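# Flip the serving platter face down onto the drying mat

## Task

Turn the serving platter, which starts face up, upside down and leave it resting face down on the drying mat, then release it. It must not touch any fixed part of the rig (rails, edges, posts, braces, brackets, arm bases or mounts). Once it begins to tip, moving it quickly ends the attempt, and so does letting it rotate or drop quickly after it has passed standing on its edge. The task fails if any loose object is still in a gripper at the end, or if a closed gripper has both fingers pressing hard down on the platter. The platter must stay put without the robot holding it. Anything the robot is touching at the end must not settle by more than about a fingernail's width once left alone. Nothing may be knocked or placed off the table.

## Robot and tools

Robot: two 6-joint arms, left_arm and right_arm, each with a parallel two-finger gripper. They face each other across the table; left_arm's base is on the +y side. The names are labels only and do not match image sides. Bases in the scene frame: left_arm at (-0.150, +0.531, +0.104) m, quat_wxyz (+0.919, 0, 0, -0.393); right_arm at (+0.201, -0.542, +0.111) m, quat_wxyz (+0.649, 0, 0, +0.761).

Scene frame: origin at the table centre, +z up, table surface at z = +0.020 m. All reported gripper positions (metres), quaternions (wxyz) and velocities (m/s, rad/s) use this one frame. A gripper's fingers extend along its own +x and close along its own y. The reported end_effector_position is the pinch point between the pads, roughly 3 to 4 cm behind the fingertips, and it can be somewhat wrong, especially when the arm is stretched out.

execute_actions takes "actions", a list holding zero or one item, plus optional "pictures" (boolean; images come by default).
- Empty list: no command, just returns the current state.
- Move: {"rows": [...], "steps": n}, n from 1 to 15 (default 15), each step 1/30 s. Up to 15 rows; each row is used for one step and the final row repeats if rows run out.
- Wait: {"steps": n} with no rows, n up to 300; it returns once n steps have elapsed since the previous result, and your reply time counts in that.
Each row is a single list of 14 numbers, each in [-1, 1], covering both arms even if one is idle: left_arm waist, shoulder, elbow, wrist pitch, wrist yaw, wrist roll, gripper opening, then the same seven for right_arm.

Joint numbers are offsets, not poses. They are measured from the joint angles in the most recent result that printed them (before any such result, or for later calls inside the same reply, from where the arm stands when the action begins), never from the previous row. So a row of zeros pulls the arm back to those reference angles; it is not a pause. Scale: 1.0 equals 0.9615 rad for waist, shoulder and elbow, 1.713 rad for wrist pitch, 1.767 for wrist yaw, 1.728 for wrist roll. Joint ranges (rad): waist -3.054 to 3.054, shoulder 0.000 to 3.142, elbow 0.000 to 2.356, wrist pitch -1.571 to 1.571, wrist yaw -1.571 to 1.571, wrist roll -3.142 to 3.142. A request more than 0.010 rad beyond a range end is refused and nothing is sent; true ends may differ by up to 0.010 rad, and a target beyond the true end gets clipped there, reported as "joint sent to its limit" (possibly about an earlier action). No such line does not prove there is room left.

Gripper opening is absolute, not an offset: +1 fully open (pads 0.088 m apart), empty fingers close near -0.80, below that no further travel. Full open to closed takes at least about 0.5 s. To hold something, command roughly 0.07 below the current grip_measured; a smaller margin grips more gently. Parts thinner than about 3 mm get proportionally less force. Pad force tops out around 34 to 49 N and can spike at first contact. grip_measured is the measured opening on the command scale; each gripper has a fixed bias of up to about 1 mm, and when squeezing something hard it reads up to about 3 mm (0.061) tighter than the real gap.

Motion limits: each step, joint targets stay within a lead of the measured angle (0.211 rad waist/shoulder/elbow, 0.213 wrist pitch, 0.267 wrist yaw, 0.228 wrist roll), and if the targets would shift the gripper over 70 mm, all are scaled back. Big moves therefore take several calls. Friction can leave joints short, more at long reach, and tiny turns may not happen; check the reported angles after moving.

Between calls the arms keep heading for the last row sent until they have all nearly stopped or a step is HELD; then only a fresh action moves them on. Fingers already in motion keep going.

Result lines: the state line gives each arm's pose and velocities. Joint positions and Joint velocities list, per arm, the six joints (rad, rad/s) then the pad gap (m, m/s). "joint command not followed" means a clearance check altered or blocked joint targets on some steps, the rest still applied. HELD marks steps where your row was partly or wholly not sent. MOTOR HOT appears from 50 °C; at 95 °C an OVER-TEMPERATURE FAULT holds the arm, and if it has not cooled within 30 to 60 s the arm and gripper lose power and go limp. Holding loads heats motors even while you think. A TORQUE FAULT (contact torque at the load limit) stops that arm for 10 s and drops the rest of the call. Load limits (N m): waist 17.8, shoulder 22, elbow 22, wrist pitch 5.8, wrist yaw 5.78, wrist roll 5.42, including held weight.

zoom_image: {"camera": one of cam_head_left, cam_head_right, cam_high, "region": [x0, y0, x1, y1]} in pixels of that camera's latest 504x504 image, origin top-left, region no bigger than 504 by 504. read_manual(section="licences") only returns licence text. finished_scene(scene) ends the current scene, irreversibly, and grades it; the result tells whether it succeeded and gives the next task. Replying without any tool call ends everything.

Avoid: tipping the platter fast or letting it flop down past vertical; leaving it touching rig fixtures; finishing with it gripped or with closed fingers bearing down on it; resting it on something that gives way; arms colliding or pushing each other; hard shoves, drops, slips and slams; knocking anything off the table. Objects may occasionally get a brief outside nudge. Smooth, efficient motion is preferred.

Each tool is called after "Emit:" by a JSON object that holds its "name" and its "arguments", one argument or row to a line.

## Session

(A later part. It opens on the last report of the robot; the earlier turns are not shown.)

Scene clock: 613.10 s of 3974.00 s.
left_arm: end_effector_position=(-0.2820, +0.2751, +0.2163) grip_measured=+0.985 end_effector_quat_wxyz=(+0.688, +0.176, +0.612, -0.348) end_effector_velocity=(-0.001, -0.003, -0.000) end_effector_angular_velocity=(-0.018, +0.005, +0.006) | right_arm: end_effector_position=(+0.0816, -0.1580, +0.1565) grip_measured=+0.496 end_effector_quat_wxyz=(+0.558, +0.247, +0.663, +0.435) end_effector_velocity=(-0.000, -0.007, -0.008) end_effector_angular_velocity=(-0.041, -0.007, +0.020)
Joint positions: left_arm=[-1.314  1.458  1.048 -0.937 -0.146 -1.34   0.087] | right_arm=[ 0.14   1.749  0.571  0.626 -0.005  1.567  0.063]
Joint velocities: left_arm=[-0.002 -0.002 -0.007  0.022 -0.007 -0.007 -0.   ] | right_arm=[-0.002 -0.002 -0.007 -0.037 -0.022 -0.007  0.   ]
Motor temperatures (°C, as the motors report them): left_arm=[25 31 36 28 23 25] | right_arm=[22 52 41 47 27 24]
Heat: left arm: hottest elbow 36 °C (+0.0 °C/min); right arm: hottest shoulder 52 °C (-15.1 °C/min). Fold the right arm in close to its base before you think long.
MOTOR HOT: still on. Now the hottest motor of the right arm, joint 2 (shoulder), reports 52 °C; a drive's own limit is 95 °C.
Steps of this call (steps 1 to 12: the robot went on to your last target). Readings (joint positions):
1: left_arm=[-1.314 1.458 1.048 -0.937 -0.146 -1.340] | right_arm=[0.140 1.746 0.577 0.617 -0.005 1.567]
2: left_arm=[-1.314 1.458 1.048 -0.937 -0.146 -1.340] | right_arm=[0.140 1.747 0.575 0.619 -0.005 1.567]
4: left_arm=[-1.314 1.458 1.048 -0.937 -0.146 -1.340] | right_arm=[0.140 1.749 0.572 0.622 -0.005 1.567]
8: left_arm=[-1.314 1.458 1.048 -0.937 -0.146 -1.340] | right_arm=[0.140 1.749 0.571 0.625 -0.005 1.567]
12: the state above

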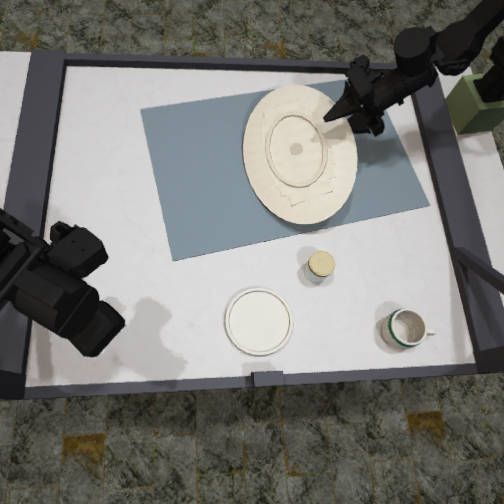

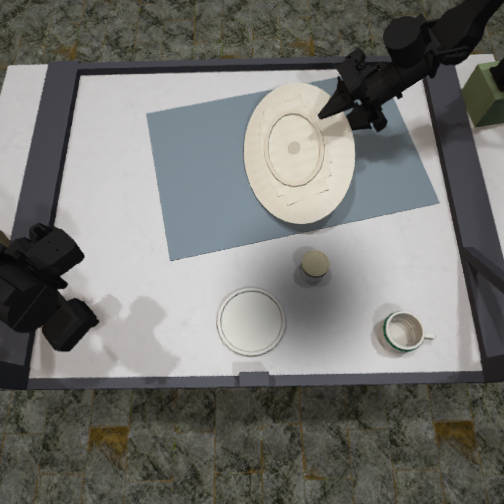

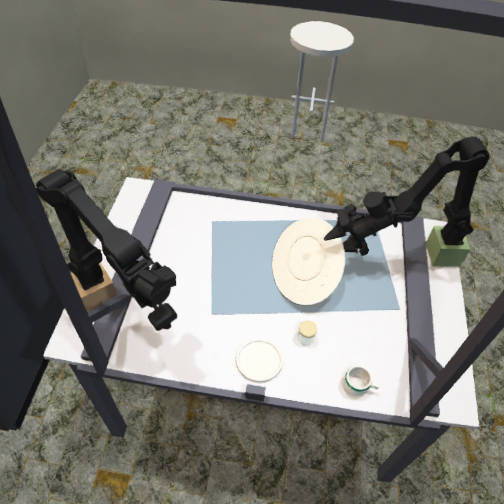

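Emit:
{"name": "execute_actions", "arguments": {
  "actions": []
}}

Scene clock: 636.90 s of 3974.00 s.
left_arm: end_effector_position=(-0.2820, +0.2751, +0.2163) grip_measured=+0.985 end_effector_quat_wxyz=(+0.688, +0.176, +0.612, -0.348) end_effector_velocity=(+0.003, +0.004, -0.002) end_effector_angular_velocity=(+0.019, -0.018, +0.006) | right_arm: end_effector_position=(+0.0816, -0.1581, +0.1563) grip_measured=+0.498 end_effector_quat_wxyz=(+0.558, +0.247, +0.663, +0.435) end_effector_velocity=(+0.000, -0.002, -0.002) end_effector_angular_velocity=(-0.016, -0.007, +0.008)
Joint positions: left_arm=[-1.314  1.458  1.048 -0.937 -0.146 -1.34   0.087] | right_arm=[ 0.14   1.749  0.57   0.627 -0.005  1.567  0.063]
Joint velocities: left_arm=[-0.002  0.002 -0.002 -0.022 -0.007 -0.007 -0.   ] | right_arm=[-0.002 -0.002  0.002 -0.022 -0.007 -0.007 -0.   ]
Motor temperatures (°C, as the motors report them): left_arm=[25 31 36 28 23 25] | right_arm=[22 48 39 48 27 24]
Heat: left arm: hottest elbow 36 °C (+0.0 °C/min); right arm: hottest shoulder 48 °C (-11.1 °C/min). Fold the right arm in close to its base before you think long.
MOTOR HOT: still on. Now the hottest motor of the right arm, joint 2 (shoulder), reports 48 °C; a drive's own limit is 95 °C.
Steps of this call (steps 1 to 30: the robot went on to your last target; steps 31 to 90: nothing new was sent; then 20.80 s passed at rest). Readings (joint positions):
1: left_arm=[-1.314 1.458 1.048 -0.937 -0.146 -1.340] | right_arm=[0.140 1.749 0.570 0.626 -0.005 1.567]
2: left_arm=[-1.314 1.458 1.048 -0.937 -0.146 -1.340] | right_arm=[0.140 1.749 0.570 0.626 -0.005 1.567]
4: left_arm=[-1.314 1.458 1.048 -0.937 -0.146 -1.340] | right_arm=[0.140 1.749 0.570 0.627 -0.005 1.567]
8: left_arm=[-1.314 1.458 1.048 -0.937 -0.146 -1.340] | right_arm=[0.140 1.749 0.570 0.627 -0.005 1.567]
90: the state above
All arms were judged still, so your last target was given up. Only a new action makes them travel on or press farther. Fingers that are still opening or closing keep moving.

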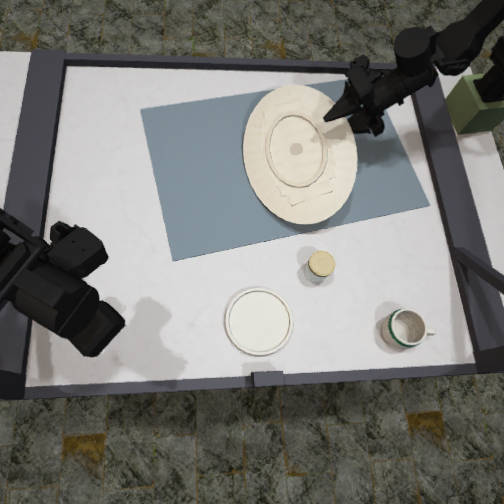

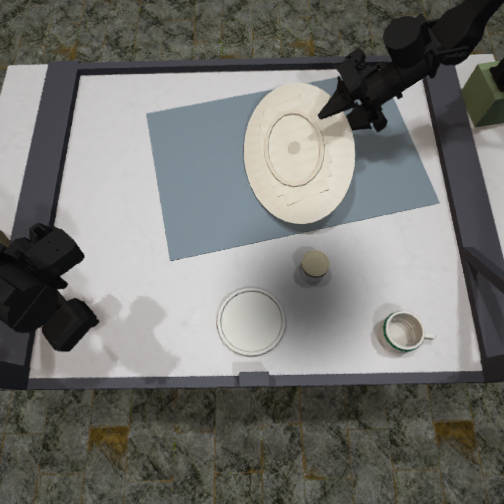

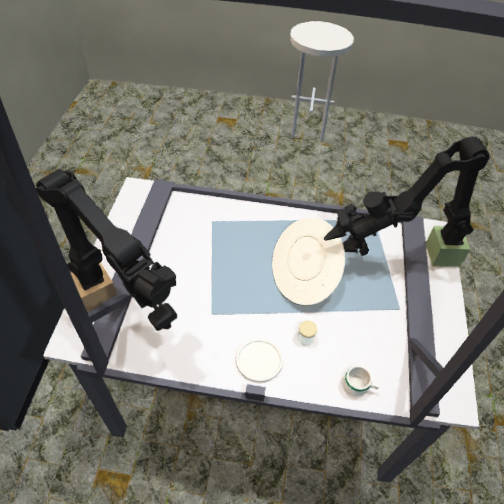

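Emit:
{"name": "execute_actions", "arguments": {
  "actions": [
    {"rows":[[0,0,0,0,0,0,1,0,-0.005,0.002,0.010,0,0,0.51],[0,0,0,0,0,0,1,0,-0.002,0.001,0.011,0,0,0.52],[0,0,0,0,0,0,1,0,0.001,0.000,0.012,0,0,0.53],[0,0,0,0,0,0,1,0,0.004,-0.001,0.012,0,0,0.54],[0,0,0,0,0,0,1,0,0.006,-0.001,0.013,0,0,0.55],[0,0,0,0,0,0,1,0,0.009,-0.002,0.014,0,0,0.57],[0,0,0,0,0,0,1,0,0.012,-0.003,0.014,0,0,0.58],[0,0,0,0,0,0,1,0,0.015,-0.004,0.015,0,0,0.59],[0,0,0,0,0,0,1,0,0.017,-0.004,0.015,0,0,0.60],[0,0,0,0,0,0,1,0,0.020,-0.005,0.016,0,0,0.61],[0,0,0,0,0,0,1,0,0.023,-0.006,0.017,0,0,0.62],[0,0,0,0,0,0,1,0,0.026,-0.007,0.017,0,0,0.63],[0,0,0,0,0,0,1,0,0.029,-0.008,0.018,0,0,0.65],[0,0,0,0,0,0,1,0,0.032,-0.009,0.018,0,0,0.66],[0,0,0,0,0,0,1,0,0.034,-0.009,0.019,0,0,0.67]],"steps":15}
  ],
  "pictures": false
}}

Emit:
{"name": "execute_actions", "arguments": {
  "actions": [
    {"rows":[[0,0,0,0,0,0,1,0,0.005,-0.001,0.012,0,0,0.68],[0,0,0,0,0,0,1,0,0.008,-0.002,0.013,0,0,0.69],[0,0,0,0,0,0,1,0,0.011,-0.003,0.014,0,0,0.70],[0,0,0,0,0,0,1,0,0.014,-0.004,0.014,0,0,0.71],[0,0,0,0,0,0,1,0,0.016,-0.004,0.015,0,0,0.72],[0,0,0,0,0,0,1,0,0.019,-0.005,0.016,0,0,0.74],[0,0,0,0,0,0,1,0,0.022,-0.006,0.016,0,0,0.75],[0,0,0,0,0,0,1,0,0.025,-0.007,0.017,0,0,0.76],[0,0,0,0,0,0,1,0,0.027,-0.007,0.017,0,0,0.77],[0,0,0,0,0,0,1,0,0.030,-0.008,0.018,0,0,0.78],[0,0,0,0,0,0,1,0,0.033,-0.009,0.019,0,0,0.79],[0,0,0,0,0,0,1,0,0.036,-0.010,0.019,0,0,0.80],[0,0,0,0,0,0,1,0,0.039,-0.011,0.020,0,0,0.82],[0,0,0,0,0,0,1,0,0.042,-0.012,0.020,0,0,0.83],[0,0,0,0,0,0,1,0,0.044,-0.012,0.021,0,0,0.84]],"steps":15}
  ]
}}

Scene clock: 647.93 s of 3974.00 s.
left_arm: end_effector_position=(-0.2820, +0.2751, +0.2163) grip_measured=+0.985 end_effector_quat_wxyz=(+0.688, +0.176, +0.612, -0.348) end_effector_velocity=(+0.001, +0.002, +0.001) end_effector_angular_velocity=(-0.002, -0.005, +0.006) | right_arm: end_effector_position=(+0.0826, -0.1615, +0.1438) grip_measured=+0.626 end_effector_quat_wxyz=(+0.564, +0.238, +0.666, +0.427) end_effector_velocity=(+0.002, -0.008, -0.032) end_effector_angular_velocity=(-0.068, -0.036, +0.016)
Joint positions: left_arm=[-1.314  1.458  1.048 -0.937 -0.146 -1.34   0.087] | right_arm=[ 0.14   1.78   0.561  0.639 -0.005  1.567  0.07 ]
Joint velocities: left_arm=[-0.002 -0.007 -0.002 -0.007 -0.007 -0.007 -0.   ] | right_arm=[-0.002  0.081 -0.017  0.022 -0.007 -0.022  0.017]
Motor temperatures (°C, as the motors report them): left_arm=[25 31 36 28 23 25] | right_arm=[22 48 38 48 27 24]
Heat: left arm: hottest elbow 36 °C (+0.0 °C/min); right arm: hottest shoulder 48 °C (-8.2 °C/min). Fold the right arm in close to its base before you think long.
MOTOR HOT: still on. Now the hottest motor of the right arm, joint 2 (shoulder), reports 48 °C; a drive's own limit is 95 °C.
Steps of this call (steps 1 to 90: nothing new was sent; then 7.53 s passed at rest; steps 91 to 105: all 15 steps of this action). Readings (joint positions):
91: left_arm=[-1.314 1.458 1.048 -0.937 -0.146 -1.340] | right_arm=[0.140 1.749 0.570 0.627 -0.005 1.567]
92: left_arm=[-1.314 1.458 1.048 -0.937 -0.146 -1.340] | right_arm=[0.140 1.750 0.570 0.627 -0.005 1.567]
94: left_arm=[-1.314 1.458 1.048 -0.937 -0.146 -1.340] | right_arm=[0.140 1.753 0.569 0.628 -0.005 1.567]
98: left_arm=[-1.314 1.458 1.048 -0.937 -0.146 -1.340] | right_arm=[0.140 1.762 0.566 0.631 -0.005 1.567]
105: the state above

Scene clock: 648.43 s of 3974.00 s.
left_arm: end_effector_position=(-0.2820, +0.2751, +0.2163) grip_measured=+0.985 end_effector_quat_wxyz=(+0.688, +0.176, +0.612, -0.348) end_effector_velocity=(-0.002, +0.000, +0.001) end_effector_angular_velocity=(-0.007, +0.014, +0.003) | right_arm: end_effector_position=(+0.0848, -0.1684, +0.1256) grip_measured=+0.795 end_effector_quat_wxyz=(+0.573, +0.223, +0.671, +0.414) end_effector_velocity=(+0.005, -0.010, -0.030) end_effector_angular_velocity=(-0.080, -0.014, -0.006)
Joint positions: left_arm=[-1.314  1.458  1.048 -0.937 -0.146 -1.34   0.087] | right_arm=[ 0.14   1.821  0.545  0.651 -0.005  1.567  0.078]
Joint velocities: left_arm=[-0.002 -0.007 -0.002  0.007  0.007 -0.007 -0.   ] | right_arm=[-0.007  0.071 -0.017  0.007 -0.007  0.007  0.017]
Motor temperatures (°C, as the motors report them): left_arm=[25 31 36 28 23 25] | right_arm=[22 48 38 48 27 24]
Heat: left arm: hottest elbow 36 °C (+0.0 °C/min); right arm: hottest shoulder 48 °C (-8.1 °C/min). Fold the right arm in close to its base before you think long.
MOTOR HOT: still on. Now the hottest motor of the right arm, joint 2 (shoulder), reports 48 °C; a drive's own limit is 95 °C.
Steps of this call (steps 1 to 15: all 15 steps of this action). Readings (joint positions):
1: left_arm=[-1.314 1.458 1.048 -0.937 -0.146 -1.340] | right_arm=[0.140 1.783 0.560 0.640 -0.005 1.567]
2: left_arm=[-1.314 1.458 1.048 -0.937 -0.146 -1.340] | right_arm=[0.140 1.786 0.560 0.641 -0.005 1.567]
4: left_arm=[-1.314 1.458 1.048 -0.937 -0.146 -1.340] | right_arm=[0.140 1.791 0.559 0.644 -0.005 1.567]
8: left_arm=[-1.314 1.458 1.048 -0.937 -0.146 -1.340] | right_arm=[0.140 1.801 0.554 0.646 -0.005 1.567]
15: the state above

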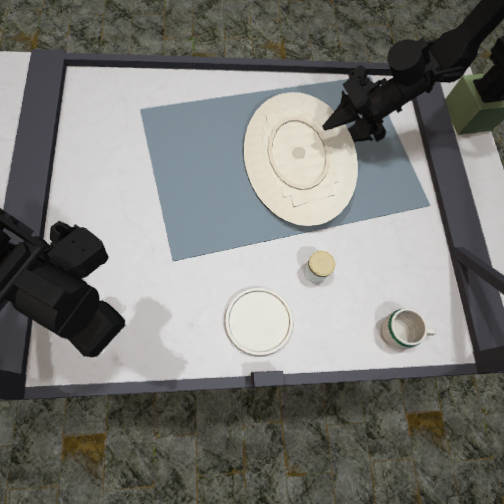

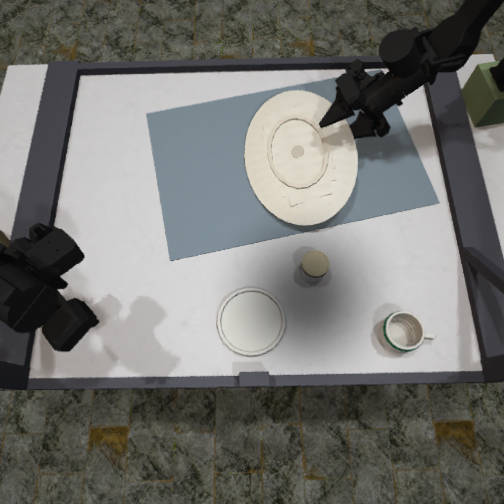

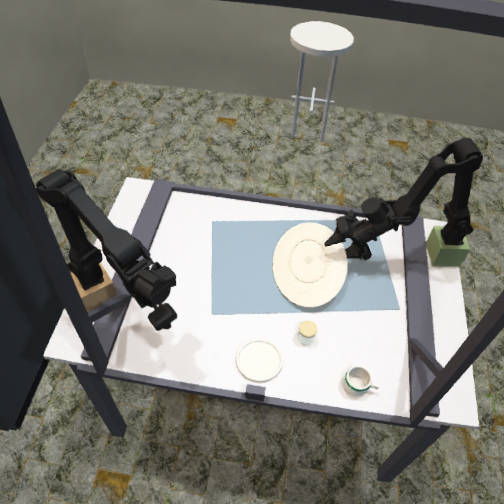

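Emit:
{"name": "execute_actions", "arguments": {
  "actions": [
    {"rows":[[0,0,0,0,0,0,1,0,0.004,0.003,0.015,0,0,0.85],[0,0,0,0,0,0,1,0,0.007,0.002,0.016,0,0,0.86],[0,0,0,0,0,0,1,0,0.009,0.000,0.017,0,0,0.87],[0,0,0,0,0,0,1,0,0.012,-0.002,0.018,0,0,0.88],[0,0,0,0,0,0,1,0,0.014,-0.003,0.019,0,0,0.89],[0,0,0,0,0,0,1,0,0.017,-0.005,0.020,0,0,0.90],[0,0,0,0,0,0,1,0,0.019,-0.007,0.021,0,0,0.91],[0,0,0,0,0,0,1,0,0.022,-0.008,0.022,0,0,0.92],[0,0,0,0,0,0,1,0,0.024,-0.010,0.023,0,0,0.93],[0,0,0,0,0,0,1,0,0.027,-0.012,0.024,0,0,0.94],[0,0,0,0,0,0,1,0,0.029,-0.013,0.025,0,0,0.95],[0,0,0,0,0,0,1,0,0.032,-0.015,0.026,0,0,0.96],[0,0,0,0,0,0,1,0,0.034,-0.017,0.027,0,0,0.97],[0,0,0,0,0,0,1,0,0.037,-0.018,0.028,0,0,0.98],[0,0,0,0,0,0,1,0,0.039,-0.020,0.029,0,0,1.0]],"steps":15}
  ],
  "pictures": false
}}

Emit:
{"name": "execute_actions", "arguments": {
  "actions": [
    {"rows":[[0,0,0,0,0,0,1,0,0.003,-0.004,0.014,0,0,1],[0,0,0,0,0,0,1,0,0.006,-0.005,0.015,0,0,1],[0,0,0,0,0,0,1,0,0.008,-0.006,0.016,0,0,1],[0,0,0,0,0,0,1,0,0.011,-0.008,0.017,0,0,1],[0,0,0,0,0,0,1,0,0.013,-0.009,0.018,0,0,1],[0,0,0,0,0,0,1,0,0.016,-0.010,0.019,0,0,1],[0,0,0,0,0,0,1,0,0.018,-0.012,0.020,0,0,1],[0,0,0,0,0,0,1,0,0.021,-0.013,0.021,0,0,1],[0,0,0,0,0,0,1,0,0.023,-0.014,0.022,0,0,1],[0,0,0,0,0,0,1,0,0.026,-0.016,0.023,0,0,1],[0,0,0,0,0,0,1,0,0.028,-0.017,0.024,0,0,1],[0,0,0,0,0,0,1,0,0.031,-0.018,0.025,0,0,1],[0,0,0,0,0,0,1,0,0.033,-0.020,0.026,0,0,1],[0,0,0,0,0,0,1,0,0.036,-0.021,0.027,0,0,1],[0,0,0,0,0,0,1,0,0.038,-0.022,0.028,0,0,1]],"steps":15}
  ],
  "pictures": false
}}

Emit:
{"name": "execute_actions", "arguments": {
  "actions": [
    {"steps":10}
  ]
}}

Scene clock: 665.80 s of 3974.00 s.
left_arm: end_effector_position=(-0.2820, +0.2751, +0.2163) grip_measured=+0.985 end_effector_quat_wxyz=(+0.688, +0.176, +0.612, -0.348) end_effector_velocity=(+0.001, +0.002, -0.000) end_effector_angular_velocity=(+0.002, -0.008, +0.006) | right_arm: end_effector_position=(+0.0873, -0.1765, +0.1090) grip_measured=+0.951 end_effector_quat_wxyz=(+0.581, +0.210, +0.675, +0.403) end_effector_velocity=(+0.008, -0.019, -0.034) end_effector_angular_velocity=(-0.086, -0.013, -0.022)
Joint positions: left_arm=[-1.314  1.458  1.048 -0.937 -0.146 -1.34   0.087] | right_arm=[ 0.14   1.859  0.523  0.673 -0.005  1.567  0.086]
Joint velocities: left_arm=[-0.002 -0.002 -0.002 -0.007 -0.007 -0.007 -0.   ] | right_arm=[-0.002  0.071 -0.051  0.037  0.007  0.022  0.012]
Motor temperatures (°C, as the motors report them): left_arm=[25 31 37 28 23 25] | right_arm=[22 47 38 50 27 24]
Heat: left arm: hottest elbow 37 °C (+1.0 °C/min); right arm: hottest wrist pitch 50 °C (-2.0 °C/min). Fold the right arm in close to its base before you think long.
MOTOR HOT: still on. Now the hottest motor of the right arm, joint 4 (wrist pitch), reports 50 °C; a drive's own limit is 95 °C.
Steps of this call (steps 1 to 15: the robot went on to your last target; steps 16 to 90: nothing new was sent; then 13.87 s passed at rest; steps 91 to 105: all 15 steps of this action). Readings (joint positions):
91: left_arm=[-1.314 1.458 1.048 -0.937 -0.146 -1.340] | right_arm=[0.140 1.831 0.542 0.655 -0.005 1.567]
92: left_arm=[-1.314 1.458 1.048 -0.937 -0.146 -1.340] | right_arm=[0.140 1.831 0.542 0.656 -0.005 1.567]
94: left_arm=[-1.314 1.458 1.048 -0.937 -0.146 -1.340] | right_arm=[0.140 1.834 0.541 0.659 -0.005 1.567]
98: left_arm=[-1.314 1.458 1.048 -0.937 -0.146 -1.340] | right_arm=[0.140 1.842 0.535 0.663 -0.005 1.567]
105: the state above

Scene clock: 666.30 s of 3974.00 s.
left_arm: end_effector_position=(-0.2820, +0.2751, +0.2163) grip_measured=+0.985 end_effector_quat_wxyz=(+0.688, +0.176, +0.612, -0.348) end_effector_velocity=(+0.003, +0.001, +0.000) end_effector_angular_velocity=(-0.005, -0.020, +0.009) | right_arm: end_effector_position=(+0.0913, -0.1897, +0.0894) grip_measured=+0.982 end_effector_quat_wxyz=(+0.591, +0.192, +0.681, +0.387) end_effector_velocity=(-0.003, +0.007, +0.020) end_effector_angular_velocity=(+0.147, +0.045, +0.008)
Joint positions: left_arm=[-1.314  1.458  1.048 -0.937 -0.146 -1.34   0.087] | right_arm=[ 0.14   1.898  0.491  0.69  -0.005  1.567  0.087]
Joint velocities: left_arm=[-0.002 -0.002 -0.002 -0.007 -0.022 -0.007 -0.   ] | right_arm=[-0.002 -0.002 -0.061  0.212 -0.007 -0.007 -0.   ]
Motor temperatures (°C, as the motors report them): left_arm=[25 31 37 28 23 25] | right_arm=[22 47 38 50 27 24]
Heat: left arm: hottest elbow 37 °C (+1.0 °C/min); right arm: hottest wrist pitch 50 °C (-2.0 °C/min). Fold the right arm in close to its base before you think long.
MOTOR HOT: still on. Now the hottest motor of the right arm, joint 4 (wrist pitch), reports 50 °C; a drive's own limit is 95 °C.
Steps of this call (steps 1 to 15: all 15 steps of this action). Readings (joint positions):
1: left_arm=[-1.314 1.458 1.048 -0.937 -0.146 -1.340] | right_arm=[0.140 1.862 0.521 0.675 -0.005 1.567]
2: left_arm=[-1.314 1.458 1.048 -0.937 -0.146 -1.340] | right_arm=[0.140 1.864 0.519 0.675 -0.005 1.567]
4: left_arm=[-1.314 1.458 1.048 -0.937 -0.146 -1.340] | right_arm=[0.140 1.869 0.514 0.676 -0.005 1.567]
8: left_arm=[-1.314 1.458 1.048 -0.937 -0.146 -1.340] | right_arm=[0.140 1.880 0.506 0.681 -0.005 1.567]
15: the state above

Scene clock: 666.63 s of 3974.00 s.
left_arm: end_effector_position=(-0.2820, +0.2751, +0.2163) grip_measured=+0.985 end_effector_quat_wxyz=(+0.688, +0.176, +0.612, -0.348) end_effector_velocity=(-0.004, +0.001, -0.000) end_effector_angular_velocity=(+0.005, +0.028, +0.014) | right_arm: end_effector_position=(+0.0889, -0.1818, +0.0981) grip_measured=+0.982 end_effector_quat_wxyz=(+0.583, +0.206, +0.677, +0.400) end_effector_velocity=(-0.002, -0.000, +0.001) end_effector_angular_velocity=(+0.008, -0.001, +0.028)
Joint positions: left_arm=[-1.314  1.458  1.048 -0.937 -0.146 -1.34   0.087] | right_arm=[ 0.14   1.895  0.501  0.721 -0.005  1.567  0.087]
Joint velocities: left_arm=[-0.002 -0.002 -0.002  0.007  0.022 -0.022 -0.   ] | right_arm=[-0.002 -0.002 -0.002  0.007 -0.022 -0.022 -0.   ]
Motor temperatures (°C, as the motors report them): left_arm=[25 31 37 28 23 25] | right_arm=[22 47 38 50 27 24]
Heat: left arm: hottest elbow 37 °C (+1.0 °C/min); right arm: hottest wrist pitch 50 °C (-2.0 °C/min). Fold the right arm in close to its base before you think long.
MOTOR HOT: still on. Now the hottest motor of the right arm, joint 4 (wrist pitch), reports 50 °C; a drive's own limit is 95 °C.
Steps of this call (steps 1 to 10: the robot went on to your last target). Readings (joint positions):
1: left_arm=[-1.314 1.458 1.048 -0.937 -0.146 -1.340] | right_arm=[0.140 1.898 0.490 0.697 -0.005 1.567]
2: left_arm=[-1.314 1.458 1.048 -0.937 -0.146 -1.340] | right_arm=[0.140 1.898 0.490 0.710 -0.005 1.567]
4: left_arm=[-1.314 1.458 1.048 -0.937 -0.146 -1.340] | right_arm=[0.140 1.896 0.498 0.722 -0.005 1.567]
8: left_arm=[-1.314 1.458 1.048 -0.937 -0.146 -1.340] | right_arm=[0.140 1.895 0.501 0.721 -0.005 1.567]
10: the state above

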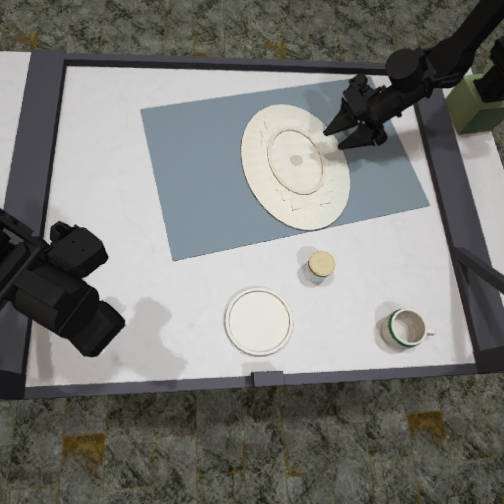

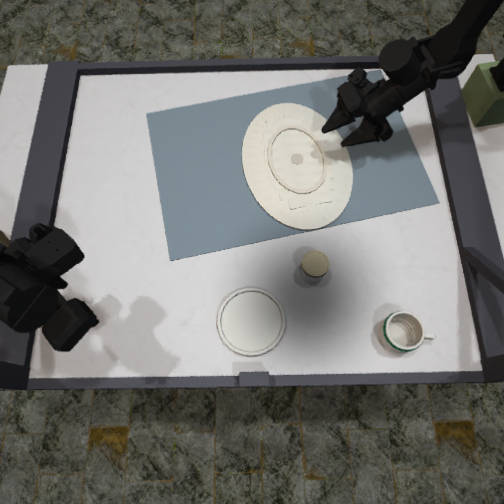

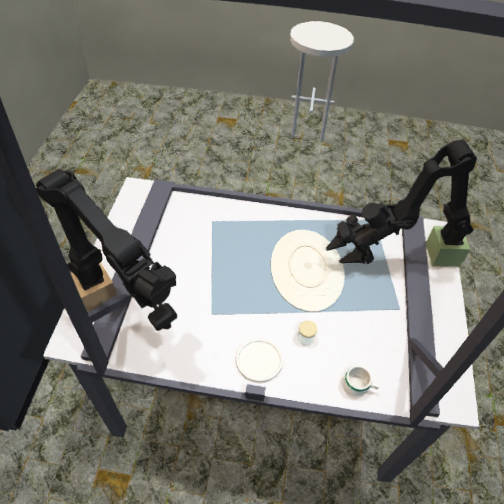

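Emit:
{"name": "execute_actions", "arguments": {
  "actions": [
    {"rows":[[0,0,0,0,0,0,1,0,-0.01,-0.005,0,0,0,1],[0,0,0,0,0,0,1,0,-0.025,-0.012,0,0,0,1],[0,0,0,0,0,0,1,0,-0.045,-0.02,0,0,0,1],[0,0,0,0,0,0,1,0,-0.07,-0.03,0,0,0,1],[0,0,0,0,0,0,1,0,-0.095,-0.04,0,0,0,1],[0,0,0,0,0,0,1,0,-0.12,-0.05,0,0,0,1],[0,0,0,0,0,0,1,0,-0.145,-0.06,0,0,0,1],[0,0,0,0,0,0,1,0,-0.17,-0.07,0,0,0,1],[0,0,0,0,0,0,1,0,-0.195,-0.08,0,0,0,1],[0,0,0,0,0,0,1,0,-0.22,-0.09,0,0,0,1],[0,0,0,0,0,0,1,0,-0.24,-0.10,0,0,0,1],[0,0,0,0,0,0,1,0,-0.26,-0.105,0,0,0,1],[0,0,0,0,0,0,1,0,-0.275,-0.11,0,0,0,1],[0,0,0,0,0,0,1,0,-0.285,-0.115,0,0,0,1],[0,0,0,0,0,0,1,0,-0.29,-0.12,0,0,0,1]],"steps":15}
  ]
}}

Emit:
{"name": "zoom_image", "arguments": {
  "camera": "cam_head_left",
  "region": [200, 70, 440, 270]
}}

Emit:
{"name": "zoom_image", "arguments": {
  "camera": "cam_high",
  "region": [200, 200, 420, 340]
}}

Scene clock: 672.93 s of 3974.00 s.
left_arm: end_effector_position=(-0.2820, +0.2751, +0.2163) grip_measured=+0.985 end_effector_quat_wxyz=(+0.688, +0.176, +0.612, -0.348) end_effector_velocity=(+0.007, +0.007, -0.003) end_effector_angular_velocity=(+0.024, -0.042, -0.005) | right_arm: end_effector_position=(+0.0913, -0.1896, +0.1529) grip_measured=+0.982 end_effector_quat_wxyz=(+0.553, +0.254, +0.660, +0.440) end_effector_velocity=(+0.007, -0.025, +0.106) end_effector_angular_velocity=(+0.288, +0.086, +0.008)
Joint positions: left_arm=[-1.314  1.458  1.048 -0.937 -0.146 -1.34   0.087] | right_arm=[ 0.14   1.672  0.42   0.721 -0.005  1.567  0.087]
Joint velocities: left_arm=[-0.002 -0.002 -0.007 -0.037 -0.022  0.007 -0.   ] | right_arm=[-0.002 -0.452 -0.173  0.022 -0.007 -0.007 -0.   ]
Motor temperatures (°C, as the motors report them): left_arm=[25 31 37 28 23 25] | right_arm=[22 46 37 48 27 24]
Heat: left arm: hottest elbow 37 °C (+1.0 °C/min); right arm: hottest wrist pitch 48 °C (-3.0 °C/min). Fold the right arm in close to its base before you think long.
MOTOR HOT: still on. Now the hottest motor of the right arm, joint 4 (wrist pitch), reports 48 °C; a drive's own limit is 95 °C.
Steps of this call (steps 1 to 30: the robot went on to your last target; steps 31 to 90: nothing new was sent; then 2.80 s passed at rest; steps 91 to 105: all 15 steps of this action). Readings (joint positions):
91: left_arm=[-1.314 1.458 1.048 -0.937 -0.146 -1.340] | right_arm=[0.140 1.895 0.501 0.721 -0.005 1.567]
92: left_arm=[-1.314 1.458 1.048 -0.937 -0.146 -1.340] | right_arm=[0.140 1.894 0.501 0.721 -0.005 1.567]
94: left_arm=[-1.314 1.458 1.048 -0.937 -0.146 -1.340] | right_arm=[0.140 1.882 0.498 0.721 -0.005 1.567]
98: left_arm=[-1.314 1.458 1.048 -0.937 -0.146 -1.340] | right_arm=[0.140 1.814 0.473 0.721 -0.005 1.567]
105: the state above

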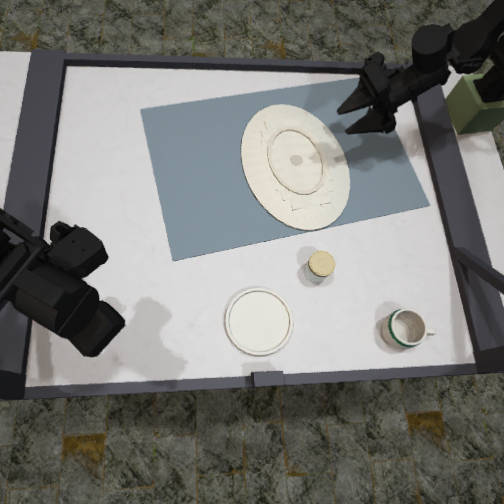

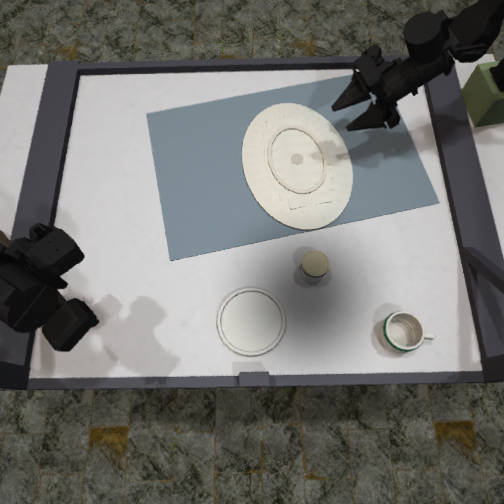

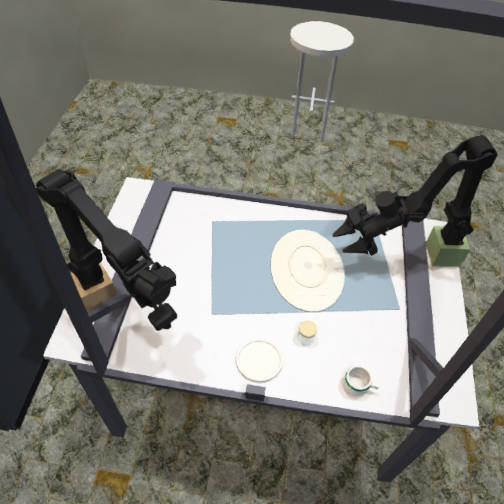

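Region (200, 70, 440, 270) of cam_head_left's 504x504 image, scaled by 2.100, with more detail than that image has.

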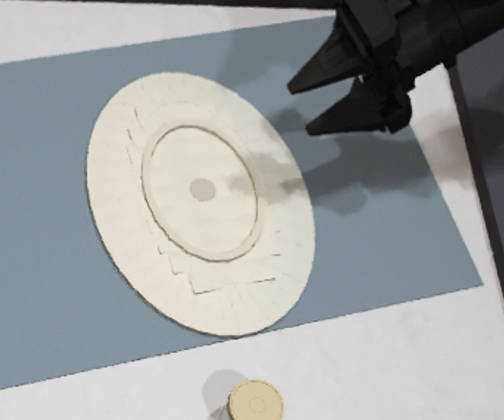

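Region (200, 200, 420, 340) of cam_high's 504x504 image, scaled by 2.291, with more detail than that image has; it fills the top 321 rows of this view, and the rest is white.

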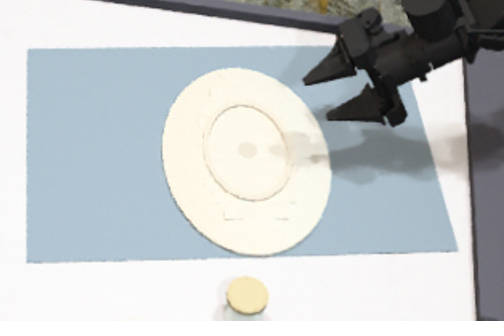

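Emit:
{"name": "execute_actions", "arguments": {
  "actions": [
    {"rows":[[0,0,0,0,0,0,1,0.005,-0.058,-0.03,-0.005,0,0,0.9],[0,0,0,0,0,0,1,0.012,-0.058,-0.015,-0.015,0,0,0.8],[0,0,0,0,0,0,1,0.022,-0.058,0.005,-0.03,0,0,0.7],[0,0,0,0,0,0,1,0.035,-0.055,0.03,-0.048,0,0,0.6],[0,0,0,0,0,0,1,0.05,-0.05,0.06,-0.068,0,0,0.5],[0,0,0,0,0,0,1,0.065,-0.045,0.09,-0.088,0,0,0.4],[0,0,0,0,0,0,1,0.08,-0.04,0.12,-0.108,0,0,0.3],[0,0,0,0,0,0,1,0.095,-0.035,0.15,-0.128,0,0,0.2],[0,0,0,0,0,0,1,0.11,-0.03,0.18,-0.148,0,0,0.1],[0,0,0,0,0,0,1,0.125,-0.025,0.21,-0.168,0,0,0.0],[0,0,0,0,0,0,1,0.14,-0.02,0.24,-0.188,0,0,-0.1],[0,0,0,0,0,0,1,0.155,-0.015,0.27,-0.208,0,0,-0.2],[0,0,0,0,0,0,1,0.17,-0.01,0.30,-0.228,0,0,-0.3],[0,0,0,0,0,0,1,0.185,-0.005,0.33,-0.248,0,0,-0.4],[0,0,0,0,0,0,1,0.20,0.0,0.36,-0.268,0,0,-0.5]],"steps":15}
  ],
  "pictures": false
}}

Emit:
{"name": "execute_actions", "arguments": {
  "actions": [
    {"rows":[[0,0,0,0,0,0,1,0.07,0.03,0.14,-0.09,0,0,-0.6],[0,0,0,0,0,0,1,0.085,0.045,0.17,-0.11,0,0,-0.7],[0,0,0,0,0,0,1,0.10,0.06,0.20,-0.13,0,0,-0.8],[0,0,0,0,0,0,1,0.115,0.075,0.23,-0.15,0,0,-0.8],[0,0,0,0,0,0,1,0.13,0.09,0.26,-0.17,0,0,-0.8],[0,0,0,0,0,0,1,0.145,0.105,0.29,-0.19,0,0,-0.8],[0,0,0,0,0,0,1,0.16,0.12,0.32,-0.21,0,0,-0.8],[0,0,0,0,0,0,1,0.175,0.135,0.35,-0.23,0,0,-0.8],[0,0,0,0,0,0,1,0.19,0.15,0.38,-0.25,0,0,-0.8],[0,0,0,0,0,0,1,0.205,0.165,0.41,-0.27,0,0,-0.8],[0,0,0,0,0,0,1,0.22,0.18,0.44,-0.29,0,0,-0.8],[0,0,0,0,0,0,1,0.235,0.195,0.47,-0.31,0,0,-0.8],[0,0,0,0,0,0,1,0.248,0.21,0.50,-0.33,0,0,-0.8],[0,0,0,0,0,0,1,0.258,0.225,0.525,-0.35,0,0,-0.8],[0,0,0,0,0,0,1,0.264,0.24,0.545,-0.362,0,0,-0.8]],"steps":15}
  ],
  "pictures": false
}}

Emit:
{"name": "execute_actions", "arguments": {
  "actions": [
    {"steps":12}
  ],
  "pictures": false
}}

Scene clock: 715.00 s of 3974.00 s.
left_arm: end_effector_position=(-0.2820, +0.2751, +0.2163) grip_measured=+0.985 end_effector_quat_wxyz=(+0.688, +0.176, +0.612, -0.348) end_effector_velocity=(+0.001, +0.001, +0.001) end_effector_angular_velocity=(-0.002, -0.005, +0.006) | right_arm: end_effector_position=(+0.0297, -0.1762, +0.1813) grip_measured=-0.130 end_effector_quat_wxyz=(+0.539, +0.183, +0.683, +0.457) end_effector_velocity=(-0.201, +0.031, +0.064) end_effector_angular_velocity=(-0.294, -0.139, +0.428)
Joint positions: left_arm=[-1.314  1.458  1.048 -0.937 -0.146 -1.34   0.087] | right_arm=[ 0.276  1.646  0.654  0.387 -0.005  1.567  0.033]
Joint velocities: left_arm=[-0.002 -0.002  0.002 -0.007 -0.007 -0.007 -0.   ] | right_arm=[ 0.418  0.139  0.818 -1.004 -0.007 -0.007 -0.142]
Motor temperatures (°C, as the motors report them): left_arm=[25 31 37 28 23 25] | right_arm=[22 43 35 42 27 24]
Heat: left arm: hottest elbow 37 °C (+1.0 °C/min); right arm: hottest shoulder 43 °C (-6.0 °C/min).
MOTOR HOT: cleared. Now the hottest motor of the right arm, joint 2 (shoulder), reports 43 °C.
Steps of this call (steps 1 to 30: the robot went on to your last target; steps 31 to 90: nothing new was sent; then 38.57 s passed at rest; steps 91 to 105: all 15 steps of this action). Readings (joint positions):
91: left_arm=[-1.314 1.458 1.048 -0.937 -0.146 -1.340] | right_arm=[0.140 1.622 0.397 0.721 -0.005 1.567]
92: left_arm=[-1.314 1.458 1.048 -0.937 -0.146 -1.340] | right_arm=[0.140 1.622 0.397 0.718 -0.005 1.567]
94: left_arm=[-1.314 1.458 1.048 -0.937 -0.146 -1.340] | right_arm=[0.146 1.621 0.402 0.695 -0.005 1.567]
98: left_arm=[-1.314 1.458 1.048 -0.937 -0.146 -1.340] | right_arm=[0.183 1.623 0.462 0.602 -0.005 1.567]
105: the state above

Scene clock: 715.50 s of 3974.00 s.
left_arm: end_effector_position=(-0.2820, +0.2751, +0.2163) grip_measured=+0.985 end_effector_quat_wxyz=(+0.688, +0.176, +0.612, -0.348) end_effector_velocity=(+0.001, +0.002, -0.002) end_effector_angular_velocity=(+0.007, -0.011, +0.006) | right_arm: end_effector_position=(-0.0695, -0.1844, +0.1849) grip_measured=-0.780 end_effector_quat_wxyz=(+0.548, +0.022, +0.707, +0.446) end_effector_velocity=(-0.175, -0.044, -0.010) end_effector_angular_velocity=(-0.394, -0.284, +0.368)
Joint positions: left_arm=[-1.314  1.458  1.048 -0.937 -0.146 -1.34   0.087] | right_arm=[ 0.486  1.814  1.073 -0.115 -0.005  1.567  0.001]
Joint velocities: left_arm=[-0.002  0.002 -0.002 -0.007 -0.007 -0.007 -0.   ] | right_arm=[ 0.369  0.403  0.789 -0.872 -0.007  0.007 -0.007]
Motor temperatures (°C, as the motors report them): left_arm=[25 31 37 28 23 25] | right_arm=[22 43 35 42 27 24]
Heat: left arm: hottest elbow 37 °C (+1.0 °C/min); right arm: hottest shoulder 43 °C (-6.1 °C/min).
Steps of this call (steps 1 to 15: all 15 steps of this action). Readings (joint positions):
1: left_arm=[-1.314 1.458 1.048 -0.937 -0.146 -1.340] | right_arm=[0.290 1.651 0.681 0.355 -0.005 1.567]
2: left_arm=[-1.314 1.458 1.048 -0.937 -0.146 -1.340] | right_arm=[0.304 1.656 0.708 0.322 -0.005 1.567]
4: left_arm=[-1.314 1.458 1.048 -0.937 -0.146 -1.340] | right_arm=[0.331 1.671 0.763 0.257 -0.005 1.567]
8: left_arm=[-1.314 1.458 1.048 -0.937 -0.146 -1.340] | right_arm=[0.388 1.718 0.876 0.122 -0.005 1.567]
15: the state above

Scene clock: 715.90 s of 3974.00 s.
left_arm: end_effector_position=(-0.2820, +0.2751, +0.2163) grip_measured=+0.985 end_effector_quat_wxyz=(+0.688, +0.176, +0.612, -0.348) end_effector_velocity=(+0.002, +0.003, -0.000) end_effector_angular_velocity=(+0.002, -0.008, +0.006) | right_arm: end_effector_position=(-0.0866, -0.1910, +0.1809) grip_measured=-0.797 end_effector_quat_wxyz=(+0.555, -0.016, +0.708, +0.437) end_effector_velocity=(-0.005, -0.005, -0.003) end_effector_angular_velocity=(-0.029, -0.022, +0.022)
Joint positions: left_arm=[-1.314  1.458  1.048 -0.937 -0.146 -1.34   0.087] | right_arm=[ 0.525  1.863  1.163 -0.225 -0.005  1.567  0.   ]
Joint velocities: left_arm=[-0.002 -0.007 -0.007 -0.007 -0.007 -0.007 -0.   ] | right_arm=[ 0.012  0.017  0.032 -0.051 -0.007 -0.007  0.   ]
Motor temperatures (°C, as the motors report them): left_arm=[25 31 37 28 23 25] | right_arm=[22 43 35 42 27 24]
Heat: left arm: hottest elbow 37 °C (+1.0 °C/min); right arm: hottest shoulder 43 °C (-6.1 °C/min).
Steps of this call (steps 1 to 12: the robot went on to your last target). Readings (joint positions):
1: left_arm=[-1.314 1.458 1.048 -0.937 -0.146 -1.340] | right_arm=[0.498 1.826 1.096 -0.140 -0.005 1.567]
2: left_arm=[-1.314 1.458 1.048 -0.937 -0.146 -1.340] | right_arm=[0.507 1.836 1.114 -0.159 -0.005 1.567]
4: left_arm=[-1.314 1.458 1.048 -0.937 -0.146 -1.340] | right_arm=[0.519 1.848 1.137 -0.188 -0.005 1.567]
8: left_arm=[-1.314 1.458 1.048 -0.937 -0.146 -1.340] | right_arm=[0.525 1.860 1.156 -0.216 -0.005 1.567]
12: the state above

Emit:
{"name": "execute_actions", "arguments": {
  "actions": [
    {"rows":[[0,0,0,0,0,0,1,0.005,0.02,0.016,-0.005,0,0,-0.8],[0,0,0,0,0,0,1,0.006,0.03,0.017,-0.005,0,0,-0.8],[0,0,0,0,0,0,1,0.007,0.045,0.018,-0.005,0,0,-0.8],[0,0,0,0,0,0,1,0.008,0.062,0.019,-0.006,0,0,-0.8],[0,0,0,0,0,0,1,0.009,0.08,0.02,-0.006,0,0,-0.8],[0,0,0,0,0,0,1,0.01,0.098,0.021,-0.006,0,0,-0.8],[0,0,0,0,0,0,1,0.01,0.116,0.022,-0.007,0,0,-0.8],[0,0,0,0,0,0,1,0.01,0.134,0.024,-0.007,0,0,-0.8],[0,0,0,0,0,0,1,0.01,0.152,0.025,-0.007,0,0,-0.8],[0,0,0,0,0,0,1,0.01,0.17,0.026,-0.008,0,0,-0.8],[0,0,0,0,0,0,1,0.01,0.188,0.027,-0.008,0,0,-0.8],[0,0,0,0,0,0,1,0.01,0.204,0.028,-0.008,0,0,-0.8],[0,0,0,0,0,0,1,0.01,0.218,0.029,-0.008,0,0,-0.8],[0,0,0,0,0,0,1,0.01,0.228,0.03,-0.008,0,0,-0.8],[0,0,0,0,0,0,1,0.01,0.235,0.03,-0.008,0,0,-0.8]],"steps":15}
  ],
  "pictures": false
}}

Emit:
{"name": "execute_actions", "arguments": {
  "actions": [
    {"steps":12}
  ]
}}

Scene clock: 722.07 s of 3974.00 s.
left_arm: end_effector_position=(-0.2820, +0.2751, +0.2163) grip_measured=+0.985 end_effector_quat_wxyz=(+0.688, +0.176, +0.612, -0.348) end_effector_velocity=(-0.000, +0.003, +0.001) end_effector_angular_velocity=(+0.006, +0.007, +0.003) | right_arm: end_effector_position=(-0.0830, -0.2003, +0.1108) grip_measured=-0.797 end_effector_quat_wxyz=(+0.588, -0.078, +0.704, +0.391) end_effector_velocity=(+0.030, -0.036, -0.172) end_effector_angular_velocity=(-0.327, -0.267, +0.007)
Joint positions: left_arm=[-1.314  1.458  1.048 -0.937 -0.146 -1.34   0.087] | right_arm=[ 0.532  2.034  1.177 -0.237 -0.005  1.567  0.   ]
Joint velocities: left_arm=[-0.002 -0.007 -0.002 -0.007  0.007 -0.007 -0.   ] | right_arm=[-0.002  0.398 -0.002 -0.022 -0.007 -0.007  0.   ]
Motor temperatures (°C, as the motors report them): left_arm=[25 31 37 28 23 25] | right_arm=[22 43 36 41 27 24]
Heat: left arm: hottest elbow 37 °C (+1.0 °C/min); right arm: hottest shoulder 43 °C (-6.0 °C/min).
Steps of this call (steps 1 to 30: the robot went on to your last target; steps 31 to 90: nothing new was sent; then 2.67 s passed at rest; steps 91 to 105: all 15 steps of this action). Readings (joint positions):
91: left_arm=[-1.314 1.458 1.048 -0.937 -0.146 -1.340] | right_arm=[0.527 1.866 1.167 -0.231 -0.005 1.567]
92: left_arm=[-1.314 1.458 1.048 -0.937 -0.146 -1.340] | right_arm=[0.527 1.868 1.167 -0.231 -0.005 1.567]
94: left_arm=[-1.314 1.458 1.048 -0.937 -0.146 -1.340] | right_arm=[0.528 1.877 1.170 -0.231 -0.005 1.567]
98: left_arm=[-1.314 1.458 1.048 -0.937 -0.146 -1.340] | right_arm=[0.530 1.923 1.176 -0.231 -0.005 1.567]
105: the state above

Scene clock: 722.47 s of 3974.00 s.
left_arm: end_effector_position=(-0.2820, +0.2751, +0.2163) grip_measured=+0.985 end_effector_quat_wxyz=(+0.688, +0.176, +0.612, -0.348) end_effector_velocity=(-0.000, +0.003, -0.001) end_effector_angular_velocity=(+0.010, +0.008, +0.017) | right_arm: end_effector_position=(-0.0810, -0.2027, +0.0951) grip_measured=-0.797 end_effector_quat_wxyz=(+0.595, -0.091, +0.702, +0.380) end_effector_velocity=(+0.001, -0.005, -0.004) end_effector_angular_velocity=(-0.031, -0.004, +0.014)
Joint positions: left_arm=[-1.314  1.458  1.048 -0.937 -0.146 -1.34   0.087] | right_arm=[ 0.532  2.075  1.182 -0.239 -0.005  1.567  0.   ]
Joint velocities: left_arm=[-0.002 -0.002 -0.002 -0.007  0.007 -0.022 -0.   ] | right_arm=[-0.002  0.007  0.002 -0.022 -0.022 -0.007  0.   ]
Motor temperatures (°C, as the motors report them): left_arm=[25 31 37 28 23 25] | right_arm=[22 43 36 41 27 24]
Heat: left arm: hottest elbow 37 °C (+1.0 °C/min); right arm: hottest shoulder 43 °C (-6.1 °C/min).
Steps of this call (steps 1 to 12: the robot went on to your last target). Readings (joint positions):
1: left_arm=[-1.314 1.458 1.048 -0.937 -0.146 -1.340] | right_arm=[0.532 2.046 1.177 -0.238 -0.005 1.567]
2: left_arm=[-1.314 1.458 1.048 -0.937 -0.146 -1.340] | right_arm=[0.532 2.055 1.177 -0.238 -0.005 1.567]
4: left_arm=[-1.314 1.458 1.048 -0.937 -0.146 -1.340] | right_arm=[0.532 2.067 1.177 -0.239 -0.005 1.567]
8: left_arm=[-1.314 1.458 1.048 -0.937 -0.146 -1.340] | right_arm=[0.532 2.073 1.180 -0.239 -0.005 1.567]
12: the state above

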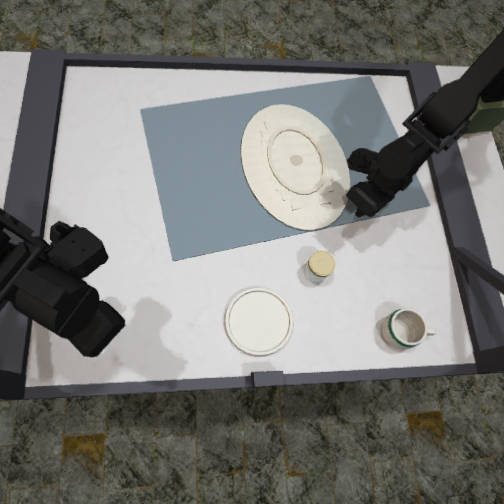

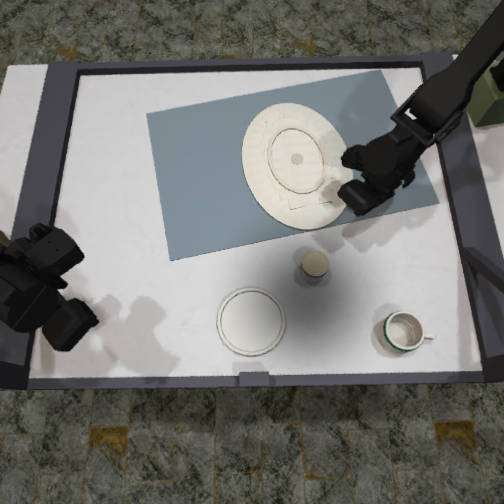

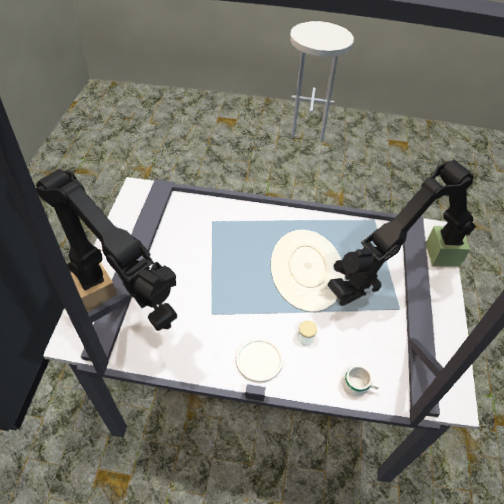

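Emit:
{"name": "execute_actions", "arguments": {
  "actions": [
    {"rows":[[0,0,0,0,0,0,1,0,0.015,0,0.004,0,0,-0.8],[0,0,0,0,0,0,1,0,0.02,-0.002,0.008,0,0,-0.8],[0,0,0,0,0,0,1,0,0.026,-0.004,0.012,0,0,-0.8],[0,0,0,0,0,0,1,0,0.032,-0.006,0.017,0,0,-0.8],[0,0,0,0,0,0,1,0,0.038,-0.008,0.021,0,0,-0.8],[0,0,0,0,0,0,1,0,0.044,-0.010,0.026,0,0,-0.8],[0,0,0,0,0,0,1,0,0.050,-0.012,0.030,0,0,-0.8],[0,0,0,0,0,0,1,0,0.056,-0.014,0.035,0,0,-0.8],[0,0,0,0,0,0,1,0,0.062,-0.016,0.039,0,0,-0.8],[0,0,0,0,0,0,1,0,0.068,-0.018,0.044,0,0,-0.8],[0,0,0,0,0,0,1,0,0.074,-0.020,0.048,0,0,-0.8],[0,0,0,0,0,0,1,0,0.080,-0.022,0.053,0,0,-0.8],[0,0,0,0,0,0,1,0,0.086,-0.024,0.057,0,0,-0.8],[0,0,0,0,0,0,1,0,0.092,-0.026,0.061,0,0,-0.8],[0,0,0,0,0,0,1,0,0.098,-0.028,0.063,0,0,-0.8]],"steps":15}
  ],
  "pictures": false
}}

Emit:
{"name": "execute_actions", "arguments": {
  "actions": [
    {"steps":12}
  ]
}}

Emit:
{"name": "zoom_image", "arguments": {
  "camera": "cam_head_left",
  "region": [280, 150, 420, 270]
}}

Scene clock: 745.97 s of 3974.00 s.
left_arm: end_effector_position=(-0.2820, +0.2751, +0.2163) grip_measured=+0.985 end_effector_quat_wxyz=(+0.688, +0.176, +0.612, -0.348) end_effector_velocity=(+0.003, +0.004, -0.001) end_effector_angular_velocity=(+0.015, -0.020, -0.008) | right_arm: end_effector_position=(-0.0849, -0.1979, +0.0754) grip_measured=-0.797 end_effector_quat_wxyz=(+0.592, -0.085, +0.703, +0.385) end_effector_velocity=(+0.006, -0.011, -0.071) end_effector_angular_velocity=(-0.054, -0.023, +0.014)
Joint positions: left_arm=[-1.314  1.458  1.048 -0.937 -0.146 -1.34   0.087] | right_arm=[ 0.532  2.135  1.175 -0.155 -0.005  1.567  0.   ]
Joint velocities: left_arm=[-0.002 -0.002 -0.002 -0.022 -0.007  0.007  0.   ] | right_arm=[-0.002  0.164 -0.061  0.168 -0.022 -0.007  0.   ]
Motor temperatures (°C, as the motors report them): left_arm=[25 31 37 28 23 25] | right_arm=[22 44 37 37 27 24]
Heat: left arm: hottest elbow 37 °C (+0.0 °C/min); right arm: hottest shoulder 44 °C (-1.0 °C/min).
Steps of this call (steps 1 to 30: the robot went on to your last target; steps 31 to 90: nothing new was sent; then 20.00 s passed at rest; steps 91 to 105: all 15 steps of this action). Readings (joint positions):
91: left_arm=[-1.314 1.458 1.048 -0.937 -0.146 -1.340] | right_arm=[0.532 2.077 1.182 -0.239 -0.005 1.567]
92: left_arm=[-1.314 1.458 1.048 -0.937 -0.146 -1.340] | right_arm=[0.532 2.078 1.182 -0.238 -0.005 1.567]
94: left_arm=[-1.314 1.458 1.048 -0.937 -0.146 -1.340] | right_arm=[0.532 2.081 1.182 -0.228 -0.005 1.567]
98: left_arm=[-1.314 1.458 1.048 -0.937 -0.146 -1.340] | right_arm=[0.532 2.097 1.182 -0.205 -0.005 1.567]
105: the state above

Scene clock: 746.37 s of 3974.00 s.
left_arm: end_effector_position=(-0.2820, +0.2751, +0.2163) grip_measured=+0.985 end_effector_quat_wxyz=(+0.688, +0.176, +0.612, -0.348) end_effector_velocity=(+0.003, +0.001, +0.000) end_effector_angular_velocity=(-0.005, -0.020, +0.009) | right_arm: end_effector_position=(-0.0838, -0.1993, +0.0663) grip_measured=-0.797 end_effector_quat_wxyz=(+0.593, -0.088, +0.703, +0.382) end_effector_velocity=(+0.004, -0.004, -0.004) end_effector_angular_velocity=(-0.023, -0.014, +0.007)
Joint positions: left_arm=[-1.314  1.458  1.048 -0.937 -0.146 -1.34   0.087] | right_arm=[ 0.532  2.156  1.167 -0.133 -0.005  1.567  0.   ]
Joint velocities: left_arm=[-0.002 -0.002 -0.002 -0.007 -0.022 -0.007 -0.   ] | right_arm=[-0.002  0.002 -0.002 -0.022 -0.007 -0.007  0.   ]
Motor temperatures (°C, as the motors report them): left_arm=[25 31 37 28 23 25] | right_arm=[22 45 37 37 27 24]
Heat: left arm: hottest elbow 37 °C (+0.0 °C/min); right arm: hottest shoulder 45 °C (+0.0 °C/min).
Steps of this call (steps 1 to 12: the robot went on to your last target). Readings (joint positions):
1: left_arm=[-1.314 1.458 1.048 -0.937 -0.146 -1.340] | right_arm=[0.532 2.140 1.174 -0.150 -0.005 1.567]
2: left_arm=[-1.314 1.458 1.048 -0.937 -0.146 -1.340] | right_arm=[0.532 2.145 1.172 -0.146 -0.005 1.567]
4: left_arm=[-1.314 1.458 1.048 -0.937 -0.146 -1.340] | right_arm=[0.532 2.151 1.169 -0.142 -0.005 1.567]
8: left_arm=[-1.314 1.458 1.048 -0.937 -0.146 -1.340] | right_arm=[0.532 2.156 1.167 -0.136 -0.005 1.567]
12: the state above

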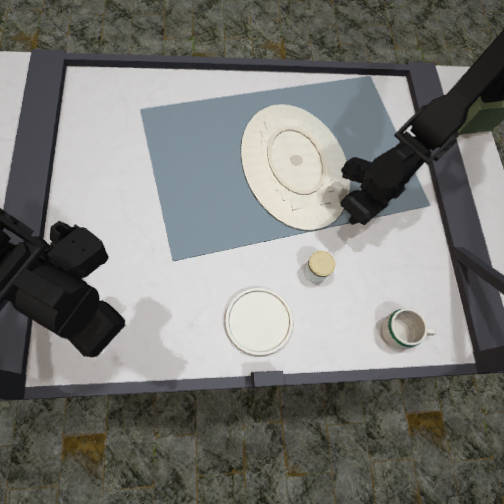

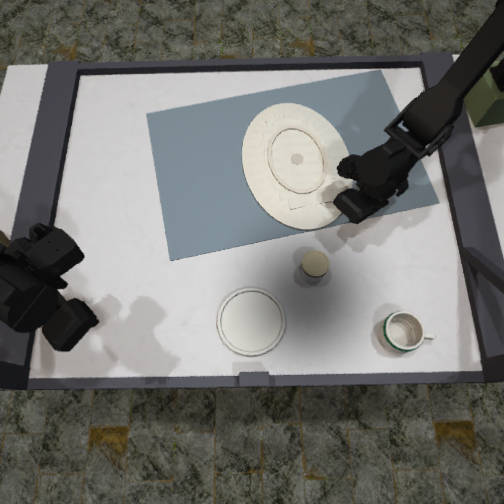

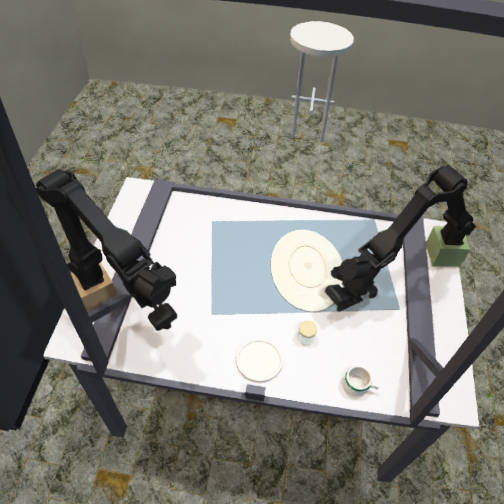

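Region (280, 150, 420, 270) of cam_head_left's 504x504 image, scaled by 3.600, with more detail than that image has; it fills the top 432 rows of this view, and the rest is white.

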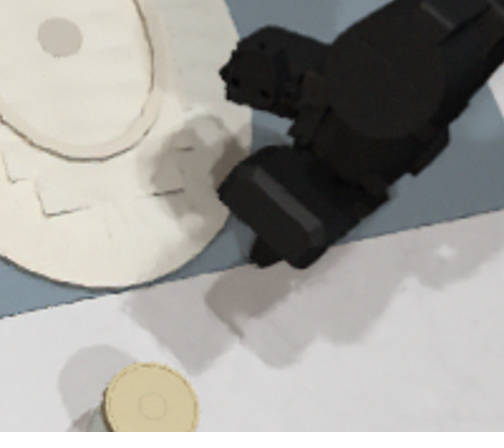

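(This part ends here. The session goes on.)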